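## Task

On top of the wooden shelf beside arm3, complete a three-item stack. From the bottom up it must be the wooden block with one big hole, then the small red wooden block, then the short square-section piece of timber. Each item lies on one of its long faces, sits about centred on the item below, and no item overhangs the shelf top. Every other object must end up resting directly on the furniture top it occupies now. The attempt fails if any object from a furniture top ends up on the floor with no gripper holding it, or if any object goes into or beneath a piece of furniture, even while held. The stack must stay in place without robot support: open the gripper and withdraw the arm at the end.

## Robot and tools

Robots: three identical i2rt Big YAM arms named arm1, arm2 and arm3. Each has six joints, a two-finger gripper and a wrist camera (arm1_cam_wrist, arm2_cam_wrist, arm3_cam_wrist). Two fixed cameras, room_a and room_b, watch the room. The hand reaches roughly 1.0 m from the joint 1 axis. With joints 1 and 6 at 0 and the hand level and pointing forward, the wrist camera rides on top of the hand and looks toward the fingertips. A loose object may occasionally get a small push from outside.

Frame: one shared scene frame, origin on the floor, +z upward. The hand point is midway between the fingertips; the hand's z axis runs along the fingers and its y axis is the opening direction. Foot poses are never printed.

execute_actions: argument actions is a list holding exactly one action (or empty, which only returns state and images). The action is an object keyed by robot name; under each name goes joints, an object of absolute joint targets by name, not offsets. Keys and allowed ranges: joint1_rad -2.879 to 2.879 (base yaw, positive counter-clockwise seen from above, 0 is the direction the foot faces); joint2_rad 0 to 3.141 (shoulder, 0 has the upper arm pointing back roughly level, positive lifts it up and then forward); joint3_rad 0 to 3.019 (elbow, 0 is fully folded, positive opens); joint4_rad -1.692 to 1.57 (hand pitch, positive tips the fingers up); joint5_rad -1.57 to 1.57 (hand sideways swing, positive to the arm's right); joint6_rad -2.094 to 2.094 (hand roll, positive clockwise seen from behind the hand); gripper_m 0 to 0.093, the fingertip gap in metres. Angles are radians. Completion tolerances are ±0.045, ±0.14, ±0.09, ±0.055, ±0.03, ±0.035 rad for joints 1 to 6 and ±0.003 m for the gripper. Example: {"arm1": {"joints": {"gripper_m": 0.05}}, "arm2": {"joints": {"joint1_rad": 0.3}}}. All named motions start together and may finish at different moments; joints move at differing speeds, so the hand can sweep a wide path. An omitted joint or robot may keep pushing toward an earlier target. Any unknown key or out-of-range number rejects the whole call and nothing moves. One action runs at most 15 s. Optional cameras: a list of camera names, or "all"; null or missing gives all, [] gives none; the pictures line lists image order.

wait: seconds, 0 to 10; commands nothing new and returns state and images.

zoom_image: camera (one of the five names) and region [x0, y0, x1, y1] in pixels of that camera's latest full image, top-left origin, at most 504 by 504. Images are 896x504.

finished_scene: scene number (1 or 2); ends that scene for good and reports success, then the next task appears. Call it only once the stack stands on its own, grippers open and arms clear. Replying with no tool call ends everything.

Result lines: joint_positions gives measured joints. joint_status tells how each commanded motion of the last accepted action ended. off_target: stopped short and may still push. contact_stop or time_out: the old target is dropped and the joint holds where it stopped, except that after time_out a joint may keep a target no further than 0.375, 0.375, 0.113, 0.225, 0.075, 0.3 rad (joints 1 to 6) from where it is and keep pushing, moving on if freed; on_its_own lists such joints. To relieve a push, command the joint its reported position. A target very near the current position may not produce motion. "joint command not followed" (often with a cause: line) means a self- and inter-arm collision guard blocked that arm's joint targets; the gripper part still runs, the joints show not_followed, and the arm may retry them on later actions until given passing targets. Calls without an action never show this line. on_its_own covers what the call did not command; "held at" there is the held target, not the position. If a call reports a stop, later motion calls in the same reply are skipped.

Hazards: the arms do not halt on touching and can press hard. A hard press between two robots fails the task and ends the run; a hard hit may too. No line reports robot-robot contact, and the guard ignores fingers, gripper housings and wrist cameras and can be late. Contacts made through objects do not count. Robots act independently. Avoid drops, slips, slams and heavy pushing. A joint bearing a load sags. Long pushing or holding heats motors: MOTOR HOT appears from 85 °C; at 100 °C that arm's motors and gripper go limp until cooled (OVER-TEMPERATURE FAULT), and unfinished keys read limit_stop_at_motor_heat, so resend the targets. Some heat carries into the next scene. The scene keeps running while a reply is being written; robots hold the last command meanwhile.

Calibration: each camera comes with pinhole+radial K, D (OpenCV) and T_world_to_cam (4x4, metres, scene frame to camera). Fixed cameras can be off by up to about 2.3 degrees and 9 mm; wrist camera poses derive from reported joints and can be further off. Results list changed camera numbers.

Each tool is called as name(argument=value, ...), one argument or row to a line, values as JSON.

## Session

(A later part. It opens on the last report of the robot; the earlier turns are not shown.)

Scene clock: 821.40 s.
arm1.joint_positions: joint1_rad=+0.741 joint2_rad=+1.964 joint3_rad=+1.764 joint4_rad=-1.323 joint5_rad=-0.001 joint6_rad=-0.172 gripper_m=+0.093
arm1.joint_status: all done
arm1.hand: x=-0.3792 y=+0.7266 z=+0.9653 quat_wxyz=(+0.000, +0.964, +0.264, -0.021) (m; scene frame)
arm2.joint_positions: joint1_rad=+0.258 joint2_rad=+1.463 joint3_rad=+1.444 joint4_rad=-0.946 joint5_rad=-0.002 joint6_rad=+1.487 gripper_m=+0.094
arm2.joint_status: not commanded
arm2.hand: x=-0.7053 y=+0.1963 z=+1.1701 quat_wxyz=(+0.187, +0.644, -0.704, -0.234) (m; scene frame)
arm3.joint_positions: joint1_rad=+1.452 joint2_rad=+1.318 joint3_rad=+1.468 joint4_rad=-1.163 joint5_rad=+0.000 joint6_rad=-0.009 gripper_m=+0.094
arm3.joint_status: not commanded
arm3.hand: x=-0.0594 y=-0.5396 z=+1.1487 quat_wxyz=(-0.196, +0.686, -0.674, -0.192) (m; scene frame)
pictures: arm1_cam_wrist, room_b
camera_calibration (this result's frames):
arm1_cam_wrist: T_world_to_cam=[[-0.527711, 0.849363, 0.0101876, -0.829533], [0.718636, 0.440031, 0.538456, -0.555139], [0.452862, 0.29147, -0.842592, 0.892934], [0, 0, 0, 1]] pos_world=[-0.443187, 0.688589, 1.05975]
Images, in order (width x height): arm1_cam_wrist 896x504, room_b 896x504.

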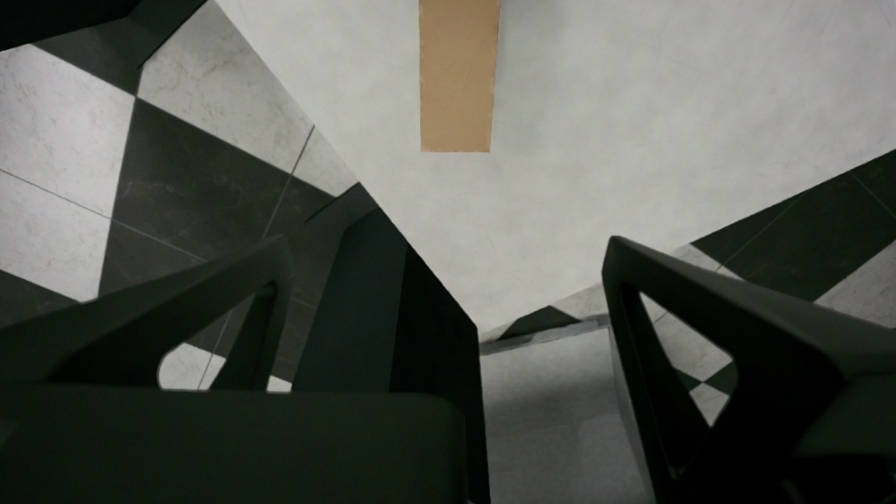

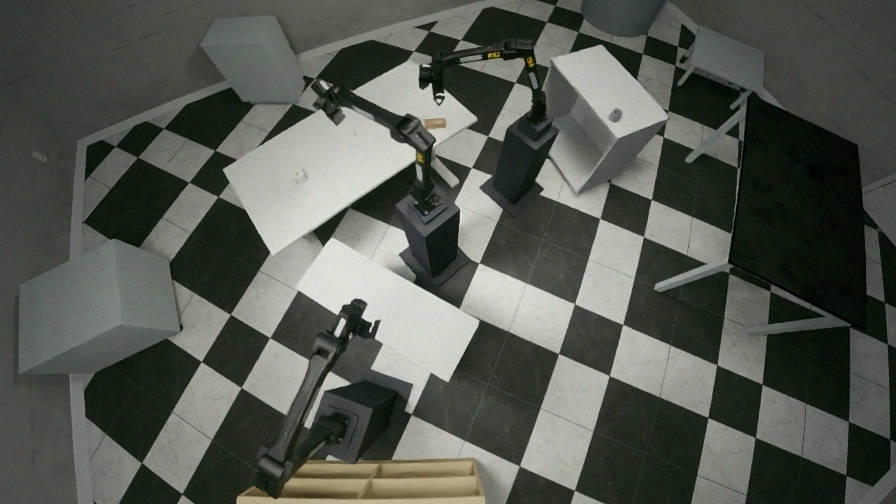

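execute_actions(
  actions=[
    {"arm1":{"joints":{"joint2_rad":1.3,"joint3_rad":1.45,"joint4_rad":-1.2}},"arm3":{"joints":{"joint1_rad":0.2}}},
  ],
  cameras=["room_b"],
)

execute_actions(
  actions=[
    {"arm1":{"joints":{"joint1_rad":-1.0}}},
  ],
  cameras=["room_b","room_a"],
)

Scene clock: 834.13 s.
arm1.joint_positions: joint1_rad=+0.741 joint2_rad=+1.293 joint3_rad=+1.448 joint4_rad=-1.218 joint5_rad=-0.001 joint6_rad=-0.172 gripper_m=+0.093
arm1.joint_status: all done
arm1.hand: x=-0.2532 y=+0.7731 z=+1.1908 quat_wxyz=(+0.022, +0.934, +0.256, -0.248) (m; scene frame)
arm2.joint_positions: joint1_rad=+0.258 joint2_rad=+1.463 joint3_rad=+1.444 joint4_rad=-0.946 joint5_rad=-0.002 joint6_rad=+1.487 gripper_m=+0.094
arm2.joint_status: not commanded
arm2.hand: x=-0.7053 y=+0.1963 z=+1.1701 quat_wxyz=(+0.187, +0.644, -0.704, -0.234) (m; scene frame)
arm3.joint_positions: joint1_rad=+0.199 joint2_rad=+1.318 joint3_rad=+1.468 joint4_rad=-1.163 joint5_rad=+0.000 joint6_rad=-0.009 gripper_m=+0.094
arm3.joint_status: all done
arm3.hand: x=+0.4188 y=-0.8806 z=+1.1517 quat_wxyz=(-0.274, +0.161, -0.947, -0.042) (m; scene frame)
pictures: room_b
Images, in order (width x height): room_b 896x504.

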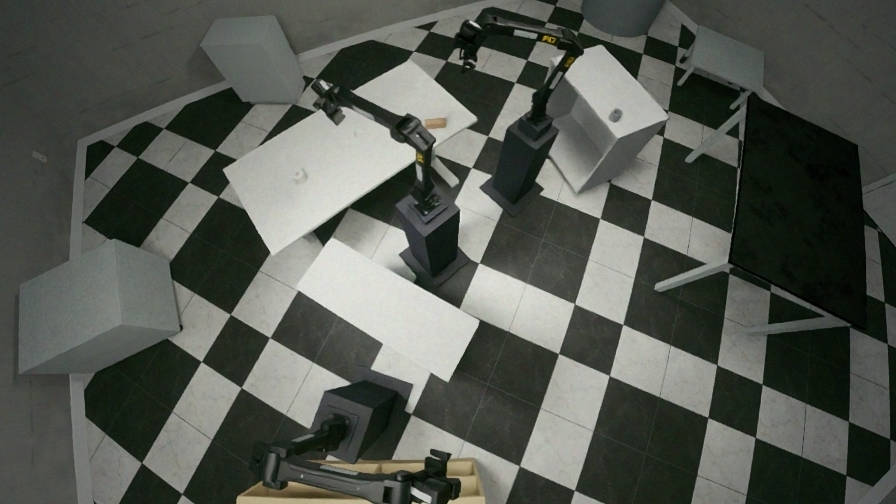

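Scene clock: 836.00 s.
arm1.joint_positions: joint1_rad=-1.003 joint2_rad=+1.297 joint3_rad=+1.448 joint4_rad=-1.218 joint5_rad=-0.001 joint6_rad=-0.172 gripper_m=+0.093
arm1.joint_status: all done
arm1.hand: x=+0.1062 y=+1.4155 z=+1.1938 quat_wxyz=(-0.178, +0.796, -0.550, -0.179) (m; scene frame)
arm2.joint_positions: joint1_rad=+0.258 joint2_rad=+1.463 joint3_rad=+1.444 joint4_rad=-0.946 joint5_rad=-0.002 joint6_rad=+1.487 gripper_m=+0.094
arm2.joint_status: not commanded
arm2.hand: x=-0.7053 y=+0.1963 z=+1.1701 quat_wxyz=(+0.187, +0.644, -0.704, -0.234) (m; scene frame)
arm3.joint_positions: joint1_rad=+0.199 joint2_rad=+1.318 joint3_rad=+1.468 joint4_rad=-1.163 joint5_rad=+0.000 joint6_rad=-0.009 gripper_m=+0.094
arm3.joint_status: not commanded
arm3.hand: x=+0.4188 y=-0.8806 z=+1.1517 quat_wxyz=(-0.274, +0.161, -0.947, -0.042) (m; scene frame)
pictures: room_a, room_b
Images, in order (width x height): room_a 896x504, room_b 896x504.

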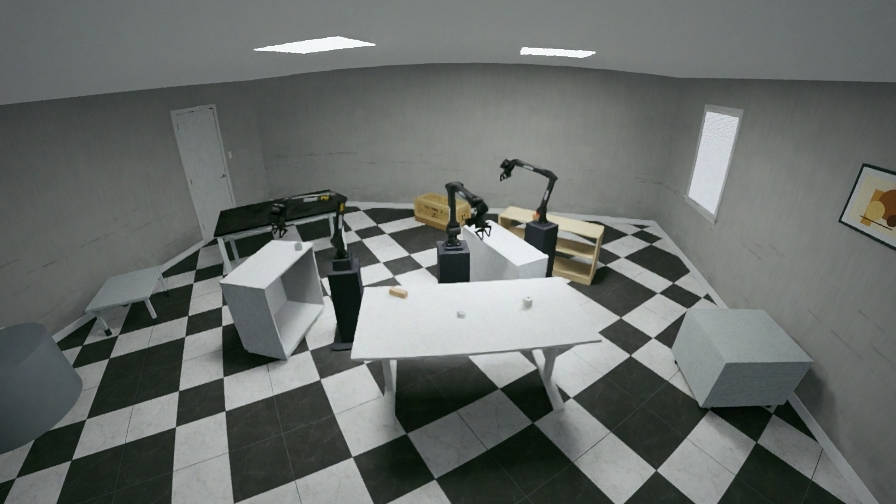

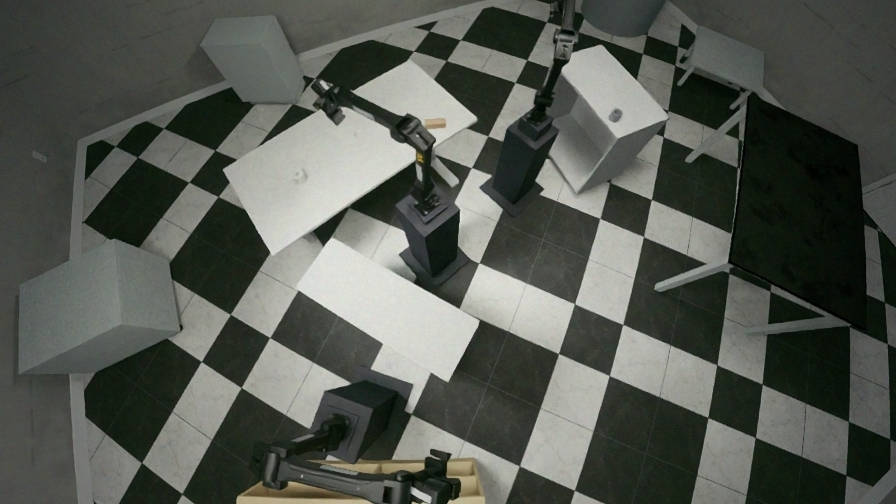

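execute_actions(
  actions=[
    {"arm2":{"joints":{"joint1_rad":-0.724,"joint2_rad":2.17,"joint3_rad":1.96,"joint4_rad":-1.33,"joint6_rad":1.44}}},
  ],
  cameras=["arm2_cam_wrist","room_b"],
)

Scene clock: 874.50 s.
arm1.joint_positions: joint1_rad=-1.003 joint2_rad=+1.297 joint3_rad=+1.448 joint4_rad=-1.218 joint5_rad=-0.001 joint6_rad=-0.172 gripper_m=+0.093
arm1.joint_status: not commanded
arm1.hand: x=+0.1062 y=+1.4155 z=+1.1938 quat_wxyz=(-0.178, +0.796, -0.550, -0.179) (m; scene frame)
arm2.joint_positions: joint1_rad=-0.716 joint2_rad=+2.185 joint3_rad=+1.912 joint4_rad=-1.321 joint5_rad=+0.001 joint6_rad=+1.452 gripper_m=+0.094
arm2.joint_status: all done
arm2.hand: x=-0.4143 y=+0.6958 z=+0.9122 quat_wxyz=(+0.000, +0.269, -0.963, +0.015) (m; scene frame)
arm3.joint_positions: joint1_rad=+0.199 joint2_rad=+1.318 joint3_rad=+1.468 joint4_rad=-1.163 joint5_rad=+0.000 joint6_rad=-0.009 gripper_m=+0.094
arm3.joint_status: not commanded
arm3.hand: x=+0.4188 y=-0.8806 z=+1.1517 quat_wxyz=(-0.274, +0.161, -0.947, -0.042) (m; scene frame)
pictures: arm2_cam_wrist, room_b
camera_calibration (this result's frames):
arm2_cam_wrist: T_world_to_cam=[[0.500363, -0.865357, 0.0281641, 0.785202], [-0.706867, -0.389505, 0.590445, -0.557452], [-0.499976, -0.315345, -0.806586, 0.873931], [0, 0, 0, 1]] pos_world=[-0.349986, 0.73794, 1.01193]
Images, in order (width x height): arm2_cam_wrist 896x504, room_b 896x504.

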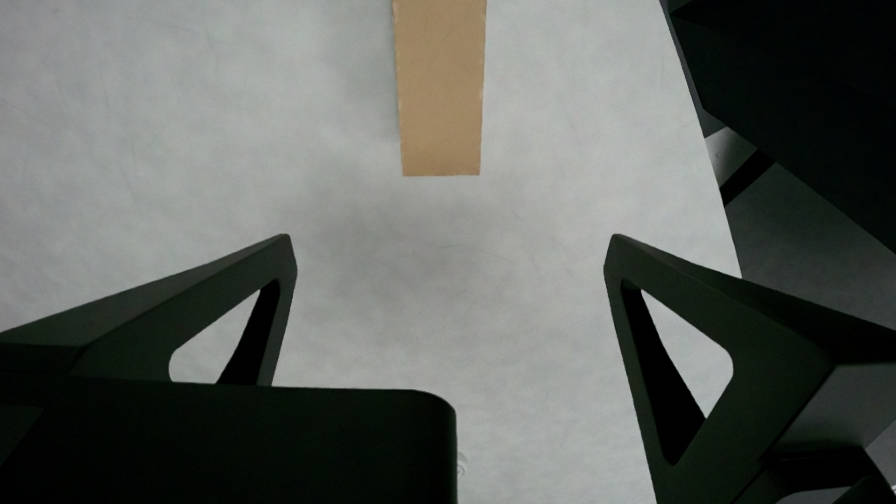

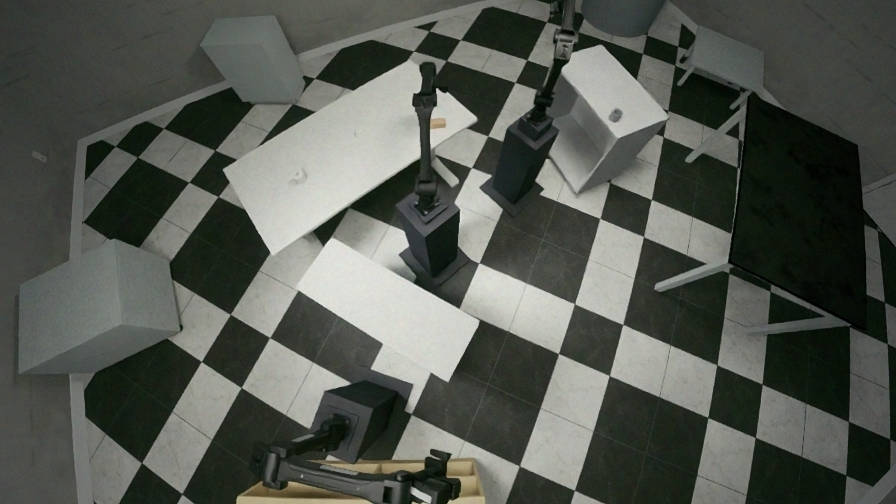

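execute_actions(
  actions=[
    {"arm2":{"joints":{"joint1_rad":-0.755,"joint2_rad":2.255,"joint3_rad":1.835,"joint4_rad":-1.118,"joint6_rad":1.42}}},
  ],
  cameras=["arm2_cam_wrist"],
)

Scene clock: 901.97 s.
arm1.joint_positions: joint1_rad=-1.003 joint2_rad=+1.297 joint3_rad=+1.448 joint4_rad=-1.218 joint5_rad=-0.001 joint6_rad=-0.172 gripper_m=+0.093
arm1.joint_status: not commanded
arm1.hand: x=+0.1062 y=+1.4155 z=+1.1938 quat_wxyz=(-0.178, +0.796, -0.550, -0.179) (m; scene frame)
arm2.joint_positions: joint1_rad=-0.755 joint2_rad=+2.268 joint3_rad=+1.831 joint4_rad=-1.128 joint5_rad=+0.001 joint6_rad=+1.433 gripper_m=+0.094
arm2.joint_status: all done
arm2.hand: x=-0.3939 y=+0.7116 z=+0.8297 quat_wxyz=(+0.002, +0.259, -0.966, +0.001) (m; scene frame)
arm3.joint_positions: joint1_rad=+0.199 joint2_rad=+1.318 joint3_rad=+1.468 joint4_rad=-1.163 joint5_rad=+0.000 joint6_rad=-0.009 gripper_m=+0.094
arm3.joint_status: not commanded
arm3.hand: x=+0.4188 y=-0.8806 z=+1.1517 quat_wxyz=(-0.274, +0.161, -0.947, -0.042) (m; scene frame)
pictures: arm2_cam_wrist
camera_calibration (this result's frames):
arm2_cam_wrist: T_world_to_cam=[[0.4831, -0.875564, -0.00127564, 0.815958], [-0.707783, -0.391382, 0.588102, -0.485243], [-0.51542, -0.283209, -0.808786, 0.795457], [0, 0, 0, 1]] pos_world=[-0.327642, 0.749789, 0.929767]
Images, in order (width x height): arm2_cam_wrist 896x504.

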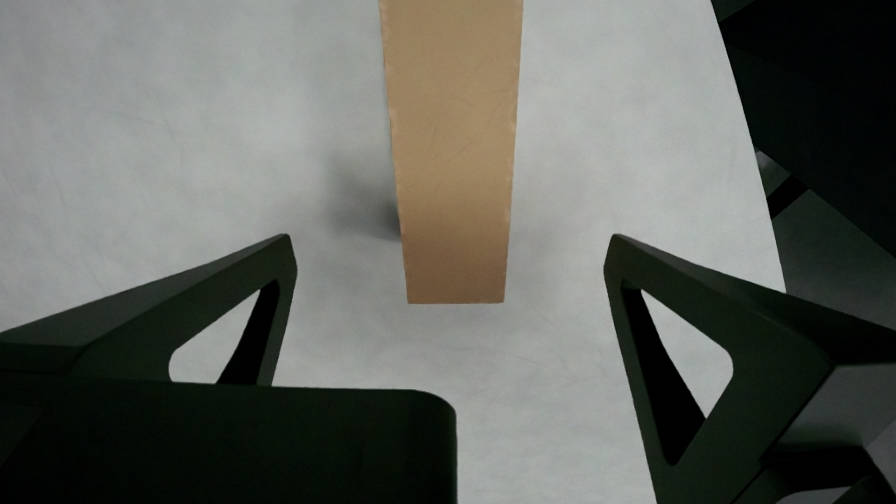

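execute_actions(
  actions=[
    {"arm2":{"joints":{"joint2_rad":2.355,"joint3_rad":1.808,"joint4_rad":-0.992}}},
  ],
  cameras=["arm2_cam_wrist"],
)

Scene clock: 919.03 s.
arm1.joint_positions: joint1_rad=-1.003 joint2_rad=+1.297 joint3_rad=+1.448 joint4_rad=-1.218 joint5_rad=-0.001 joint6_rad=-0.172 gripper_m=+0.093
arm1.joint_status: not commanded
arm1.hand: x=+0.1062 y=+1.4155 z=+1.1938 quat_wxyz=(-0.178, +0.796, -0.550, -0.179) (m; scene frame)
arm2.joint_positions: joint1_rad=-0.755 joint2_rad=+2.364 joint3_rad=+1.805 joint4_rad=-1.002 joint5_rad=+0.001 joint6_rad=+1.432 gripper_m=+0.094
arm2.joint_status: all done
arm2.hand: x=-0.3945 y=+0.7121 z=+0.7593 quat_wxyz=(+0.003, +0.259, -0.966, -0.001) (m; scene frame)
arm3.joint_positions: joint1_rad=+0.199 joint2_rad=+1.318 joint3_rad=+1.468 joint4_rad=-1.163 joint5_rad=+0.000 joint6_rad=-0.009 gripper_m=+0.094
arm3.joint_status: not commanded
arm3.hand: x=+0.4188 y=-0.8806 z=+1.1517 quat_wxyz=(-0.274, +0.161, -0.947, -0.042) (m; scene frame)
pictures: arm2_cam_wrist
camera_calibration (this result's frames):
arm2_cam_wrist: T_world_to_cam=[[0.483408, -0.875378, -0.00544427, 0.81968], [-0.706713, -0.393921, 0.587693, -0.441556], [-0.516598, -0.280248, -0.809066, 0.735941], [0, 0, 0, 1]] pos_world=[-0.328107, 0.749838, 0.859386]
Images, in order (width x height): arm2_cam_wrist 896x504.

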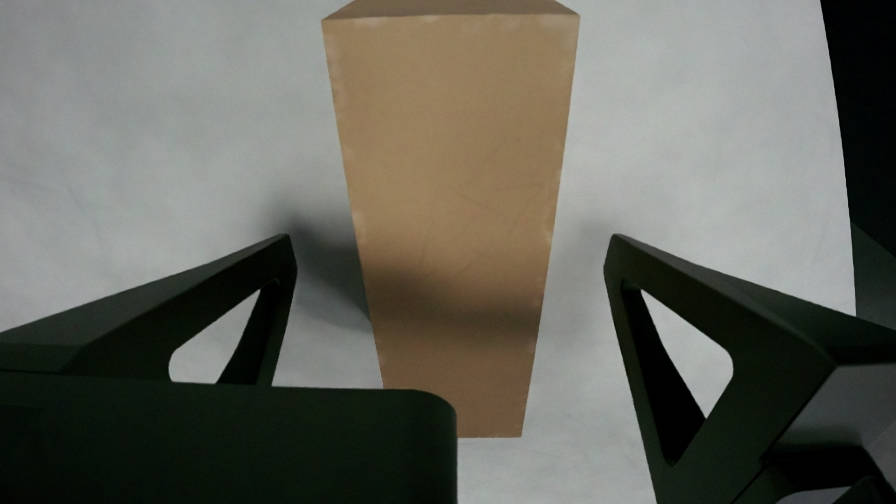

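execute_actions(
  actions=[
    {"arm2":{"joints":{"joint2_rad":2.372,"joint4_rad":-0.98}}},
  ],
  cameras=["arm2_cam_wrist"],
)

Scene clock: 945.53 s.
arm1.joint_positions: joint1_rad=-1.003 joint2_rad=+1.297 joint3_rad=+1.448 joint4_rad=-1.218 joint5_rad=-0.001 joint6_rad=-0.172 gripper_m=+0.093
arm1.joint_status: not commanded
arm1.hand: x=+0.1062 y=+1.4155 z=+1.1938 quat_wxyz=(-0.178, +0.796, -0.550, -0.179) (m; scene frame)
arm2.joint_positions: joint1_rad=-0.755 joint2_rad=+2.364 joint3_rad=+1.805 joint4_rad=-0.991 joint5_rad=+0.001 joint6_rad=+1.432 gripper_m=+0.094
arm2.joint_status: all done
arm2.hand: x=-0.3955 y=+0.7146 z=+0.7593 quat_wxyz=(+0.003, +0.259, -0.966, -0.007) (m; scene frame)
arm3.joint_positions: joint1_rad=+0.199 joint2_rad=+1.318 joint3_rad=+1.468 joint4_rad=-1.163 joint5_rad=+0.000 joint6_rad=-0.009 gripper_m=+0.094
arm3.joint_status: not commanded
arm3.hand: x=+0.4188 y=-0.8806 z=+1.1517 quat_wxyz=(-0.274, +0.161, -0.947, -0.042) (m; scene frame)
pictures: arm2_cam_wrist
camera_calibration (this result's frames):
arm2_cam_wrist: T_world_to_cam=[[0.483306, -0.875297, -0.0164289, 0.830624], [-0.704291, -0.399893, 0.586566, -0.43522], [-0.519989, -0.27192, -0.809735, 0.729352], [0, 0, 0, 1]] pos_world=[-0.328712, 0.751327, 0.859513]
Images, in order (width x height): arm2_cam_wrist 896x504.

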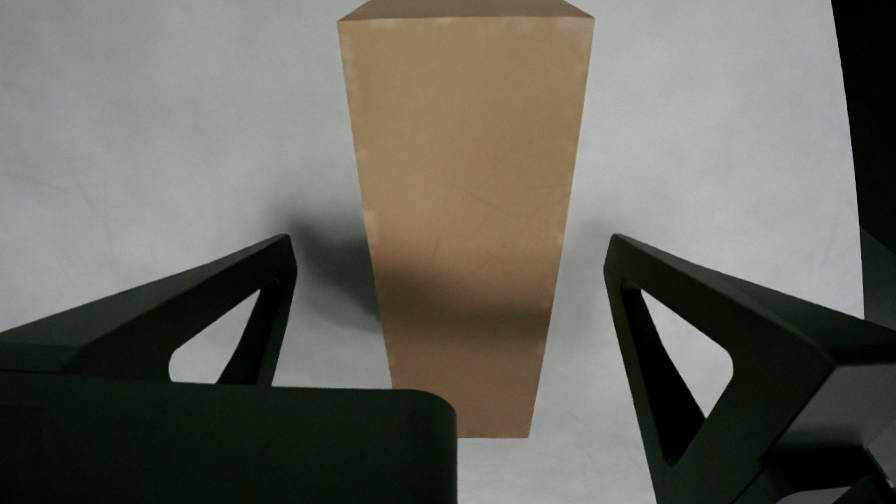

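execute_actions(
  actions=[
    {"arm2":{"joints":{"joint2_rad":2.392}}},
  ],
  cameras=["arm2_cam_wrist"],
)

Scene clock: 950.17 s.
arm1.joint_positions: joint1_rad=-1.003 joint2_rad=+1.297 joint3_rad=+1.448 joint4_rad=-1.218 joint5_rad=-0.001 joint6_rad=-0.172 gripper_m=+0.093
arm1.joint_status: not commanded
arm1.hand: x=+0.1062 y=+1.4155 z=+1.1938 quat_wxyz=(-0.178, +0.796, -0.550, -0.179) (m; scene frame)
arm2.joint_positions: joint1_rad=-0.755 joint2_rad=+2.380 joint3_rad=+1.805 joint4_rad=-0.990 joint5_rad=+0.001 joint6_rad=+1.432 gripper_m=+0.094
arm2.joint_status: all done
arm2.hand: x=-0.3942 y=+0.7112 z=+0.7490 quat_wxyz=(+0.002, +0.259, -0.966, +0.001) (m; scene frame)
arm3.joint_positions: joint1_rad=+0.199 joint2_rad=+1.318 joint3_rad=+1.468 joint4_rad=-1.163 joint5_rad=+0.000 joint6_rad=-0.009 gripper_m=+0.094
arm3.joint_status: not commanded
arm3.hand: x=+0.4188 y=-0.8806 z=+1.1517 quat_wxyz=(-0.274, +0.161, -0.947, -0.042) (m; scene frame)
pictures: arm2_cam_wrist
camera_calibration (this result's frames):
arm2_cam_wrist: T_world_to_cam=[[0.483434, -0.87538, -0.00127746, 0.815579], [-0.707633, -0.391653, 0.588102, -0.437937], [-0.515313, -0.283405, -0.808786, 0.730069], [0, 0, 0, 1]] pos_world=[-0.327964, 0.749327, 0.849063]
Images, in order (width x height): arm2_cam_wrist 896x504.

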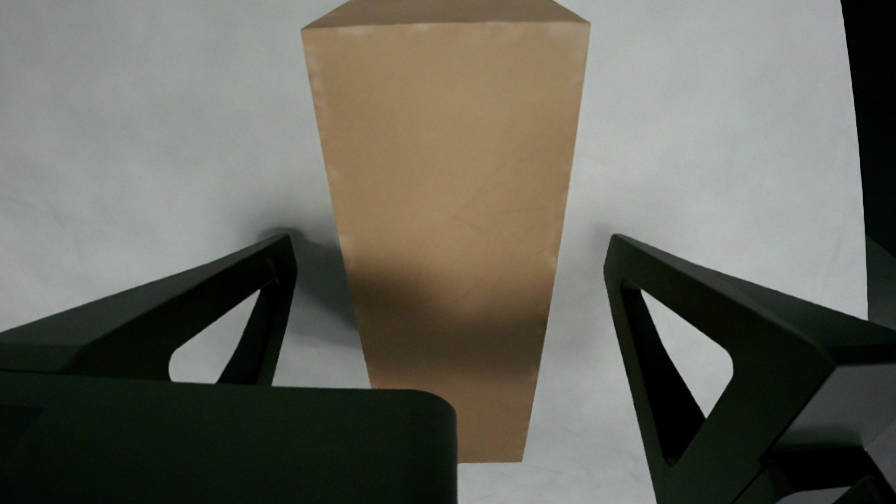

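execute_actions(
  actions=[
    {"arm2":{"joints":{"gripper_m":0.036}}},
  ],
  cameras=["arm2_cam_wrist"],
)

Scene clock: 954.20 s.
arm1.joint_positions: joint1_rad=-1.003 joint2_rad=+1.297 joint3_rad=+1.448 joint4_rad=-1.218 joint5_rad=-0.001 joint6_rad=-0.172 gripper_m=+0.093
arm1.joint_status: not commanded
arm1.hand: x=+0.1062 y=+1.4155 z=+1.1938 quat_wxyz=(-0.178, +0.796, -0.550, -0.179) (m; scene frame)
arm2.joint_positions: joint1_rad=-0.755 joint2_rad=+2.380 joint3_rad=+1.805 joint4_rad=-0.989 joint5_rad=+0.001 joint6_rad=+1.432 gripper_m=+0.045
arm2.joint_status: gripper_m off_target (ended at +0.045, target +0.036)
arm2.hand: x=-0.3943 y=+0.7113 z=+0.7490 quat_wxyz=(+0.002, +0.260, -0.966, +0.000) (m; scene frame)
arm3.joint_positions: joint1_rad=+0.199 joint2_rad=+1.318 joint3_rad=+1.468 joint4_rad=-1.163 joint5_rad=+0.000 joint6_rad=-0.009 gripper_m=+0.094
arm3.joint_status: not commanded
arm3.hand: x=+0.4188 y=-0.8806 z=+1.1517 quat_wxyz=(-0.274, +0.161, -0.947, -0.042) (m; scene frame)
pictures: arm2_cam_wrist
camera_calibration (this result's frames):
arm2_cam_wrist: T_world_to_cam=[[0.484098, -0.875012, -0.00203865, 0.816335], [-0.707165, -0.392607, 0.588028, -0.437001], [-0.515332, -0.283221, -0.808838, 0.729983], [0, 0, 0, 1]] pos_world=[-0.328035, 0.74948, 0.849071]
Images, in order (width x height): arm2_cam_wrist 896x504.

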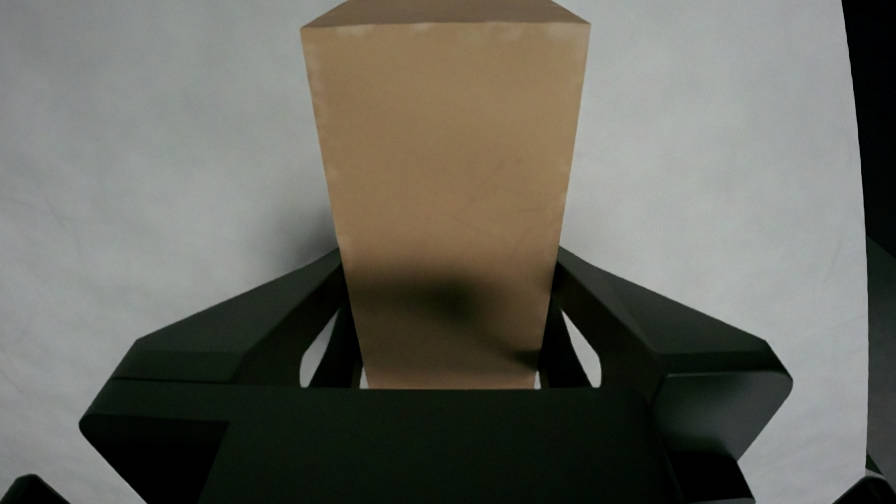

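execute_actions(
  actions=[
    {"arm2":{"joints":{"joint2_rad":1.87,"joint4_rad":-1.5}}},
  ],
  cameras=["arm2_cam_wrist"],
)

execute_actions(
  actions=[
    {"arm2":{"joints":{"joint1_rad":2.078,"joint6_rad":-0.015}}},
  ],
  cameras=["arm2_cam_wrist","room_b","room_a"],
)

Scene clock: 969.30 s.
arm1.joint_positions: joint1_rad=-1.003 joint2_rad=+1.297 joint3_rad=+1.448 joint4_rad=-1.218 joint5_rad=-0.001 joint6_rad=-0.172 gripper_m=+0.093
arm1.joint_status: not commanded
arm1.hand: x=+0.1062 y=+1.4155 z=+1.1938 quat_wxyz=(-0.178, +0.796, -0.550, -0.179) (m; scene frame)
arm2.joint_positions: joint1_rad=-0.755 joint2_rad=+1.892 joint3_rad=+1.792 joint4_rad=-1.493 joint5_rad=+0.001 joint6_rad=+1.432 gripper_m=+0.045
arm2.joint_status: all done
arm2.hand: x=-0.3615 y=+0.6353 z=+1.0449 quat_wxyz=(+0.001, +0.260, -0.966, +0.015) (m; scene frame)
arm3.joint_positions: joint1_rad=+0.199 joint2_rad=+1.318 joint3_rad=+1.468 joint4_rad=-1.163 joint5_rad=+0.000 joint6_rad=-0.009 gripper_m=+0.094
arm3.joint_status: not commanded
arm3.hand: x=+0.4188 y=-0.8806 z=+1.1517 quat_wxyz=(-0.274, +0.161, -0.947, -0.042) (m; scene frame)
pictures: arm2_cam_wrist
camera_calibration (this result's frames):
arm2_cam_wrist: T_world_to_cam=[[0.484108, -0.874588, 0.0271228, 0.703848], [-0.713622, -0.376692, 0.590633, -0.632831], [-0.506344, -0.305286, -0.806484, 0.979477], [0, 0, 0, 1]] pos_world=[-0.296389, 0.676215, 1.14461]
Images, in order (width x height): arm2_cam_wrist 896x504.

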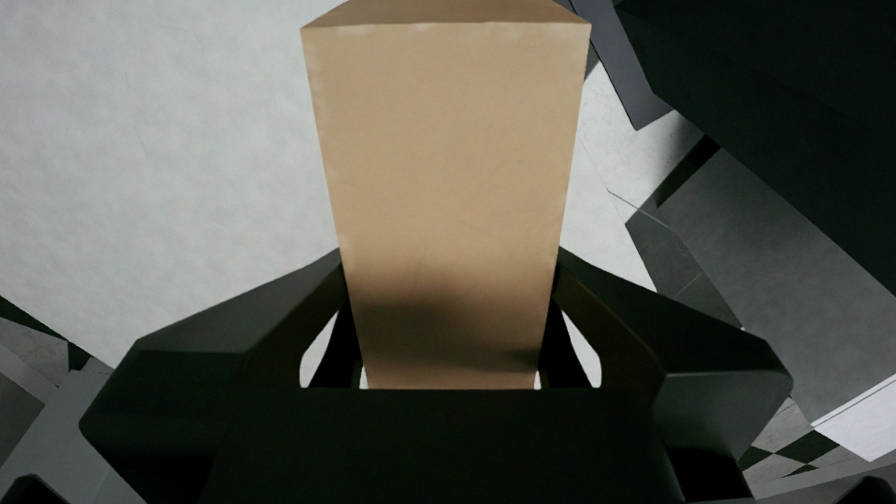

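Scene clock: 971.90 s.
arm1.joint_positions: joint1_rad=-1.003 joint2_rad=+1.297 joint3_rad=+1.448 joint4_rad=-1.218 joint5_rad=-0.001 joint6_rad=-0.172 gripper_m=+0.093
arm1.joint_status: not commanded
arm1.hand: x=+0.1062 y=+1.4155 z=+1.1938 quat_wxyz=(-0.178, +0.796, -0.550, -0.179) (m; scene frame)
arm2.joint_positions: joint1_rad=+2.087 joint2_rad=+1.892 joint3_rad=+1.792 joint4_rad=-1.493 joint5_rad=-0.002 joint6_rad=-0.003 gripper_m=+0.045
arm2.joint_status: all done
arm2.hand: x=-0.0936 y=-0.4805 z=+1.0539 quat_wxyz=(-0.006, +0.675, +0.738, +0.004) (m; scene frame)
arm3.joint_positions: joint1_rad=+0.199 joint2_rad=+1.318 joint3_rad=+1.468 joint4_rad=-1.163 joint5_rad=+0.000 joint6_rad=-0.009 gripper_m=+0.094
arm3.joint_status: not commanded
arm3.hand: x=+0.4188 y=-0.8806 z=+1.1517 quat_wxyz=(-0.274, +0.161, -0.947, -0.042) (m; scene frame)
pictures: arm2_cam_wrist, room_a, room_b
camera_calibration (this result's frames):
arm2_cam_wrist: T_world_to_cam=[[-0.997603, -0.0691976, 0.000254363, -0.125366], [-0.0554445, 0.801517, 0.595396, -0.244568], [-0.0414039, 0.593955, -0.803432, 1.25411], [0, 0, 0, 1]] pos_world=[-0.0867005, -0.557537, 1.15324]
Images, in order (width x height): arm2_cam_wrist 896x504, room_a 896x504, room_b 896x504.

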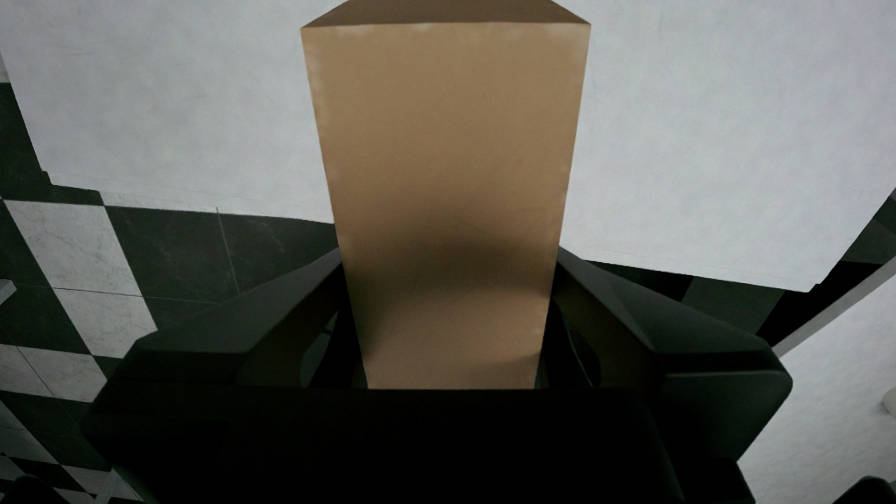

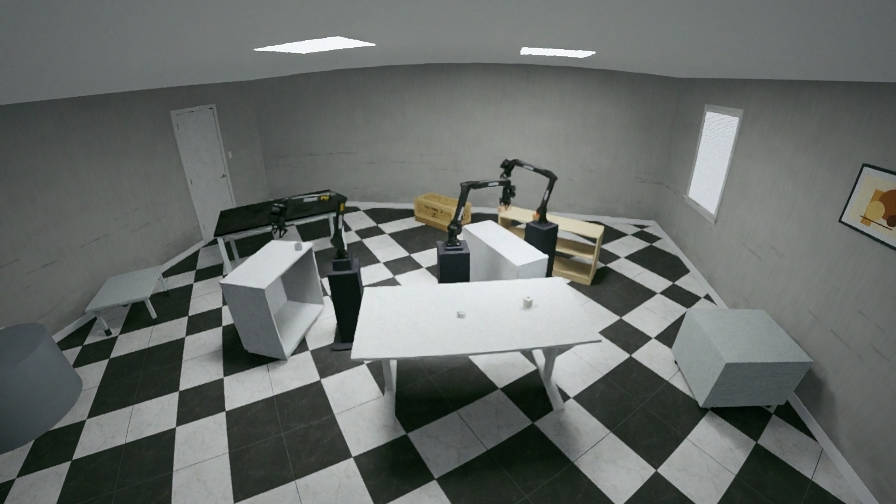

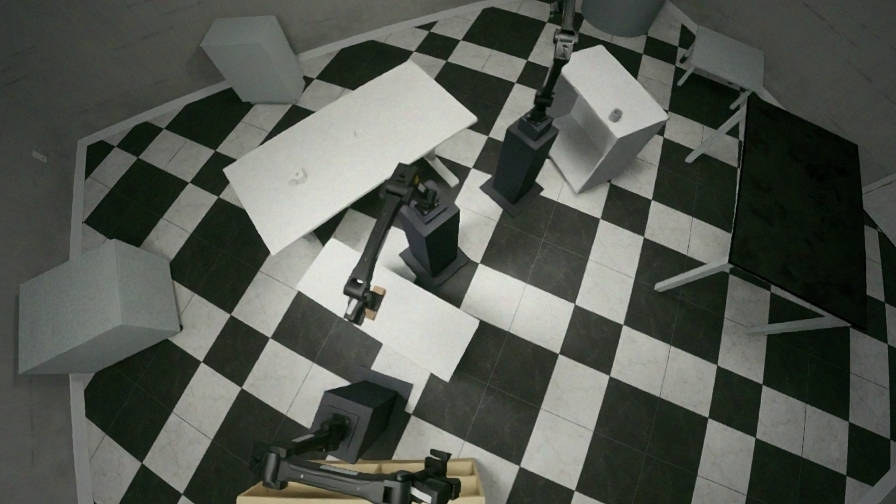

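execute_actions(
  actions=[
    {"arm2":{"joints":{"joint2_rad":2.025,"joint3_rad":1.355,"joint4_rad":-0.865}}},
  ],
  cameras=["arm2_cam_wrist","room_b"],
)

Scene clock: 999.63 s.
arm1.joint_positions: joint1_rad=-1.003 joint2_rad=+1.297 joint3_rad=+1.448 joint4_rad=-1.218 joint5_rad=-0.001 joint6_rad=-0.172 gripper_m=+0.093
arm1.joint_status: not commanded
arm1.hand: x=+0.1062 y=+1.4155 z=+1.1938 quat_wxyz=(-0.178, +0.796, -0.550, -0.179) (m; scene frame)
arm2.joint_positions: joint1_rad=+2.087 joint2_rad=+2.046 joint3_rad=+1.342 joint4_rad=-0.875 joint5_rad=-0.002 joint6_rad=-0.003 gripper_m=+0.045
arm2.joint_status: all done
arm2.hand: x=-0.0973 y=-0.4473 z=+0.8123 quat_wxyz=(+0.000, +0.675, +0.738, -0.001) (m; scene frame)
arm3.joint_positions: joint1_rad=+0.199 joint2_rad=+1.318 joint3_rad=+1.468 joint4_rad=-1.163 joint5_rad=+0.000 joint6_rad=-0.009 gripper_m=+0.094
arm3.joint_status: not commanded
arm3.hand: x=+0.4188 y=-0.8806 z=+1.1517 quat_wxyz=(-0.274, +0.161, -0.947, -0.042) (m; scene frame)
pictures: arm2_cam_wrist, room_b
camera_calibration (this result's frames):
arm2_cam_wrist: T_world_to_cam=[[-0.9976, -0.069247, 0.00000134, -0.126525], [-0.0562416, 0.81025, 0.583379, -0.113979], [-0.0403984, 0.581979, -0.8122, 1.04203], [0, 0, 0, 1]] pos_world=[-0.0905353, -0.522852, 0.912832]
Images, in order (width x height): arm2_cam_wrist 896x504, room_b 896x504.

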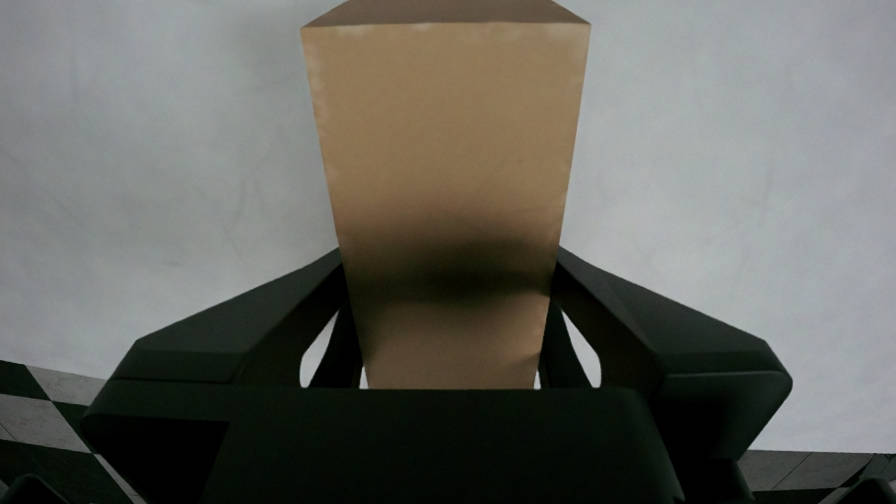

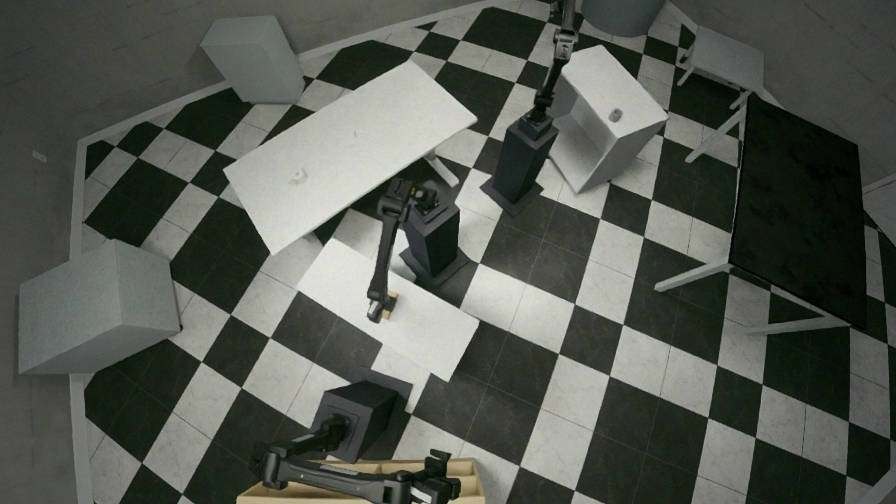

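execute_actions(
  actions=[
    {"arm2":{"joints":{"joint2_rad":2.078,"joint4_rad":-0.822}}},
  ],
  cameras=["arm2_cam_wrist"],
)

Scene clock: 1006.63 s.
arm1.joint_positions: joint1_rad=-1.003 joint2_rad=+1.297 joint3_rad=+1.448 joint4_rad=-1.218 joint5_rad=-0.001 joint6_rad=-0.172 gripper_m=+0.093
arm1.joint_status: not commanded
arm1.hand: x=+0.1062 y=+1.4155 z=+1.1938 quat_wxyz=(-0.178, +0.796, -0.550, -0.179) (m; scene frame)
arm2.joint_positions: joint1_rad=+2.087 joint2_rad=+2.080 joint3_rad=+1.342 joint4_rad=-0.833 joint5_rad=-0.002 joint6_rad=-0.003 gripper_m=+0.045
arm2.joint_status: all done
arm2.hand: x=-0.0970 y=-0.4511 z=+0.7945 quat_wxyz=(+0.003, +0.675, +0.738, -0.004) (m; scene frame)
arm3.joint_positions: joint1_rad=+0.199 joint2_rad=+1.318 joint3_rad=+1.468 joint4_rad=-1.163 joint5_rad=+0.000 joint6_rad=-0.009 gripper_m=+0.094
arm3.joint_status: not commanded
arm3.hand: x=+0.4188 y=-0.8806 z=+1.1517 quat_wxyz=(-0.274, +0.161, -0.947, -0.042) (m; scene frame)
pictures: arm2_cam_wrist
camera_calibration (this result's frames):
arm2_cam_wrist: T_world_to_cam=[[-0.997598, -0.0692752, -0.00013459, -0.126427], [-0.0566647, 0.814879, 0.576855, -0.0932554], [-0.0398521, 0.575477, -0.816846, 1.03059], [0, 0, 0, 1]] pos_world=[-0.0903362, -0.525844, 0.895608]
Images, in order (width x height): arm2_cam_wrist 896x504.

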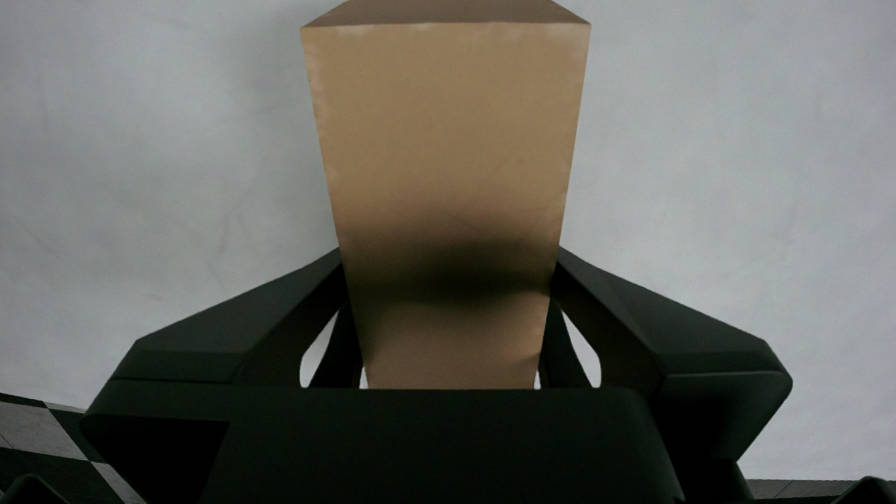

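execute_actions(
  actions=[
    {"arm2":{"joints":{"joint2_rad":2.108,"joint4_rad":-0.79}}},
  ],
  cameras=["arm2_cam_wrist"],
)

Scene clock: 1009.93 s.
arm1.joint_positions: joint1_rad=-1.003 joint2_rad=+1.297 joint3_rad=+1.448 joint4_rad=-1.218 joint5_rad=-0.001 joint6_rad=-0.172 gripper_m=+0.093
arm1.joint_status: not commanded
arm1.hand: x=+0.1062 y=+1.4155 z=+1.1938 quat_wxyz=(-0.178, +0.796, -0.550, -0.179) (m; scene frame)
arm2.joint_positions: joint1_rad=+2.087 joint2_rad=+2.087 joint3_rad=+1.342 joint4_rad=-0.810 joint5_rad=-0.001 joint6_rad=-0.003 gripper_m=+0.045
arm2.joint_status: all done
arm2.hand: x=-0.0968 y=-0.4552 z=+0.7906 quat_wxyz=(+0.008, +0.675, +0.738, -0.009) (m; scene frame)
arm3.joint_positions: joint1_rad=+0.199 joint2_rad=+1.318 joint3_rad=+1.468 joint4_rad=-1.163 joint5_rad=+0.000 joint6_rad=-0.009 gripper_m=+0.094
arm3.joint_status: not commanded
arm3.hand: x=+0.4188 y=-0.8806 z=+1.1517 quat_wxyz=(-0.274, +0.161, -0.947, -0.042) (m; scene frame)
pictures: arm2_cam_wrist
camera_calibration (this result's frames):
arm2_cam_wrist: T_world_to_cam=[[-0.997595, -0.0693134, 0.000369757, -0.126919], [-0.0570141, 0.823588, 0.564315, -0.0737943], [-0.0394191, 0.562937, -0.825559, 1.03093], [0, 0, 0, 1]] pos_world=[-0.0901823, -0.52837, 0.892784]
Images, in order (width x height): arm2_cam_wrist 896x504.

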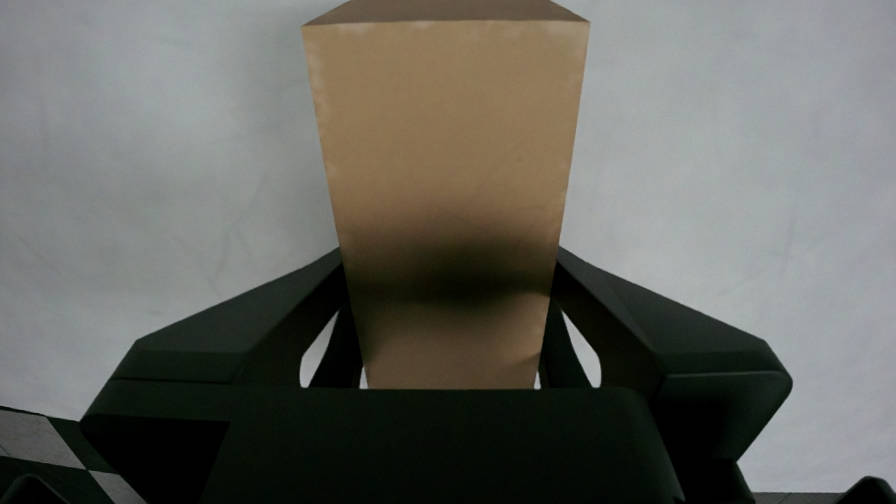

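execute_actions(
  actions=[
    {"arm2":{"joints":{"joint2_rad":2.12,"joint4_rad":-0.825}}},
  ],
  cameras=["arm2_cam_wrist","room_a"],
)

Scene clock: 1020.50 s.
arm1.joint_positions: joint1_rad=-1.003 joint2_rad=+1.297 joint3_rad=+1.448 joint4_rad=-1.218 joint5_rad=-0.001 joint6_rad=-0.172 gripper_m=+0.093
arm1.joint_status: not commanded
arm1.hand: x=+0.1062 y=+1.4155 z=+1.1938 quat_wxyz=(-0.178, +0.796, -0.550, -0.179) (m; scene frame)
arm2.joint_positions: joint1_rad=+2.087 joint2_rad=+2.087 joint3_rad=+1.342 joint4_rad=-0.816 joint5_rad=-0.001 joint6_rad=-0.003 gripper_m=+0.045
arm2.joint_status: all done
arm2.hand: x=-0.0970 y=-0.4538 z=+0.7905 quat_wxyz=(+0.006, +0.675, +0.738, -0.007) (m; scene frame)
arm3.joint_positions: joint1_rad=+0.199 joint2_rad=+1.318 joint3_rad=+1.468 joint4_rad=-1.163 joint5_rad=+0.000 joint6_rad=-0.009 gripper_m=+0.094
arm3.joint_status: not commanded
arm3.hand: x=+0.4188 y=-0.8806 z=+1.1517 quat_wxyz=(-0.274, +0.161, -0.947, -0.042) (m; scene frame)
pictures: arm2_cam_wrist, room_a
camera_calibration (this result's frames):
arm2_cam_wrist: T_world_to_cam=[[-0.997596, -0.0692889, 0.000847954, -0.127375], [-0.0564964, 0.820378, 0.569024, -0.0800669], [-0.0401227, 0.567608, -0.822321, 1.0296], [0, 0, 0, 1]] pos_world=[-0.0902819, -0.527553, 0.892333]
Images, in order (width x height): arm2_cam_wrist 896x504, room_a 896x504.

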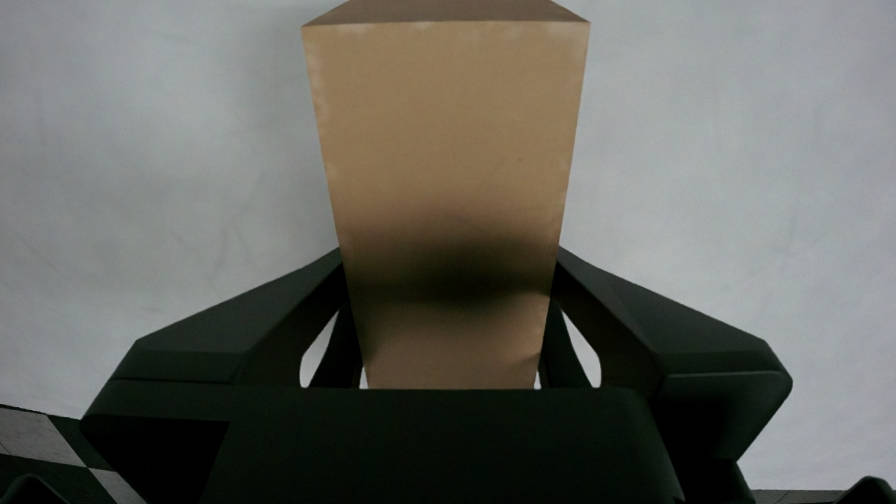

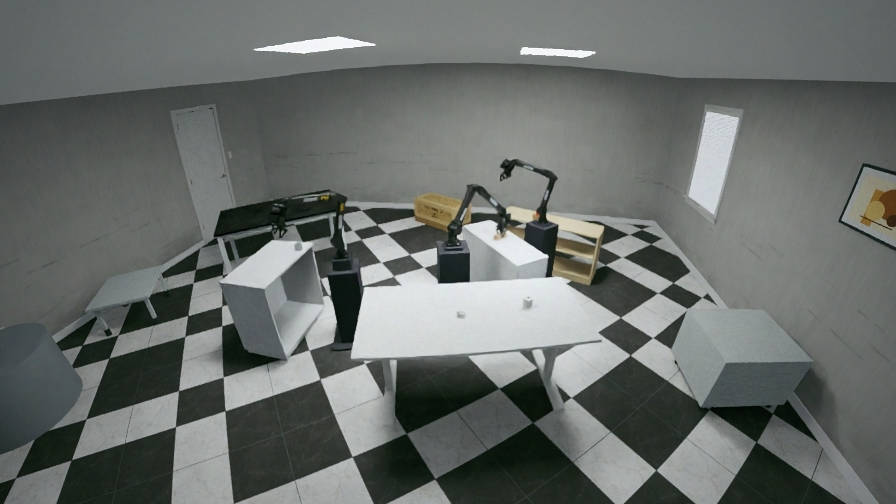

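execute_actions(
  actions=[
    {"arm2":{"joints":{"joint2_rad":2.088,"gripper_m":0.093}}},
  ],
  cameras=["arm2_cam_wrist"],
)

Scene clock: 1024.97 s.
arm1.joint_positions: joint1_rad=-1.003 joint2_rad=+1.297 joint3_rad=+1.448 joint4_rad=-1.218 joint5_rad=-0.001 joint6_rad=-0.172 gripper_m=+0.093
arm1.joint_status: not commanded
arm1.hand: x=+0.1062 y=+1.4155 z=+1.1938 quat_wxyz=(-0.178, +0.796, -0.550, -0.179) (m; scene frame)
arm2.joint_positions: joint1_rad=+2.087 joint2_rad=+2.088 joint3_rad=+1.342 joint4_rad=-0.817 joint5_rad=-0.001 joint6_rad=-0.003 gripper_m=+0.093
arm2.joint_status: all done
arm2.hand: x=-0.0971 y=-0.4533 z=+0.7903 quat_wxyz=(+0.005, +0.675, +0.738, -0.007) (m; scene frame)
arm3.joint_positions: joint1_rad=+0.199 joint2_rad=+1.318 joint3_rad=+1.468 joint4_rad=-1.163 joint5_rad=+0.000 joint6_rad=-0.009 gripper_m=+0.094
arm3.joint_status: not commanded
arm3.hand: x=+0.4188 y=-0.8806 z=+1.1517 quat_wxyz=(-0.274, +0.161, -0.947, -0.042) (m; scene frame)
pictures: arm2_cam_wrist
camera_calibration (this result's frames):
arm2_cam_wrist: T_world_to_cam=[[-0.997597, -0.069284, 0.00088027, -0.127407], [-0.0563973, 0.819296, 0.570591, -0.0820404], [-0.040254, 0.56917, -0.821234, 1.02901], [0, 0, 0, 1]] pos_world=[-0.0903055, -0.527294, 0.891983]
Images, in order (width x height): arm2_cam_wrist 896x504.

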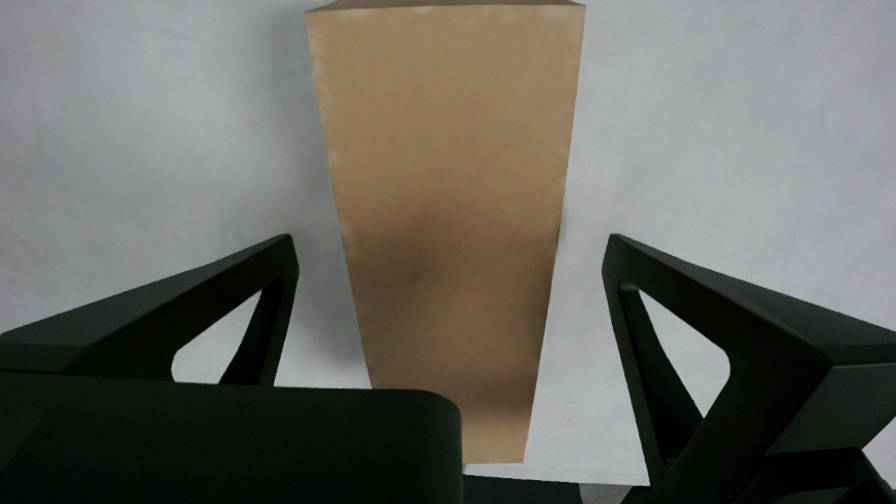

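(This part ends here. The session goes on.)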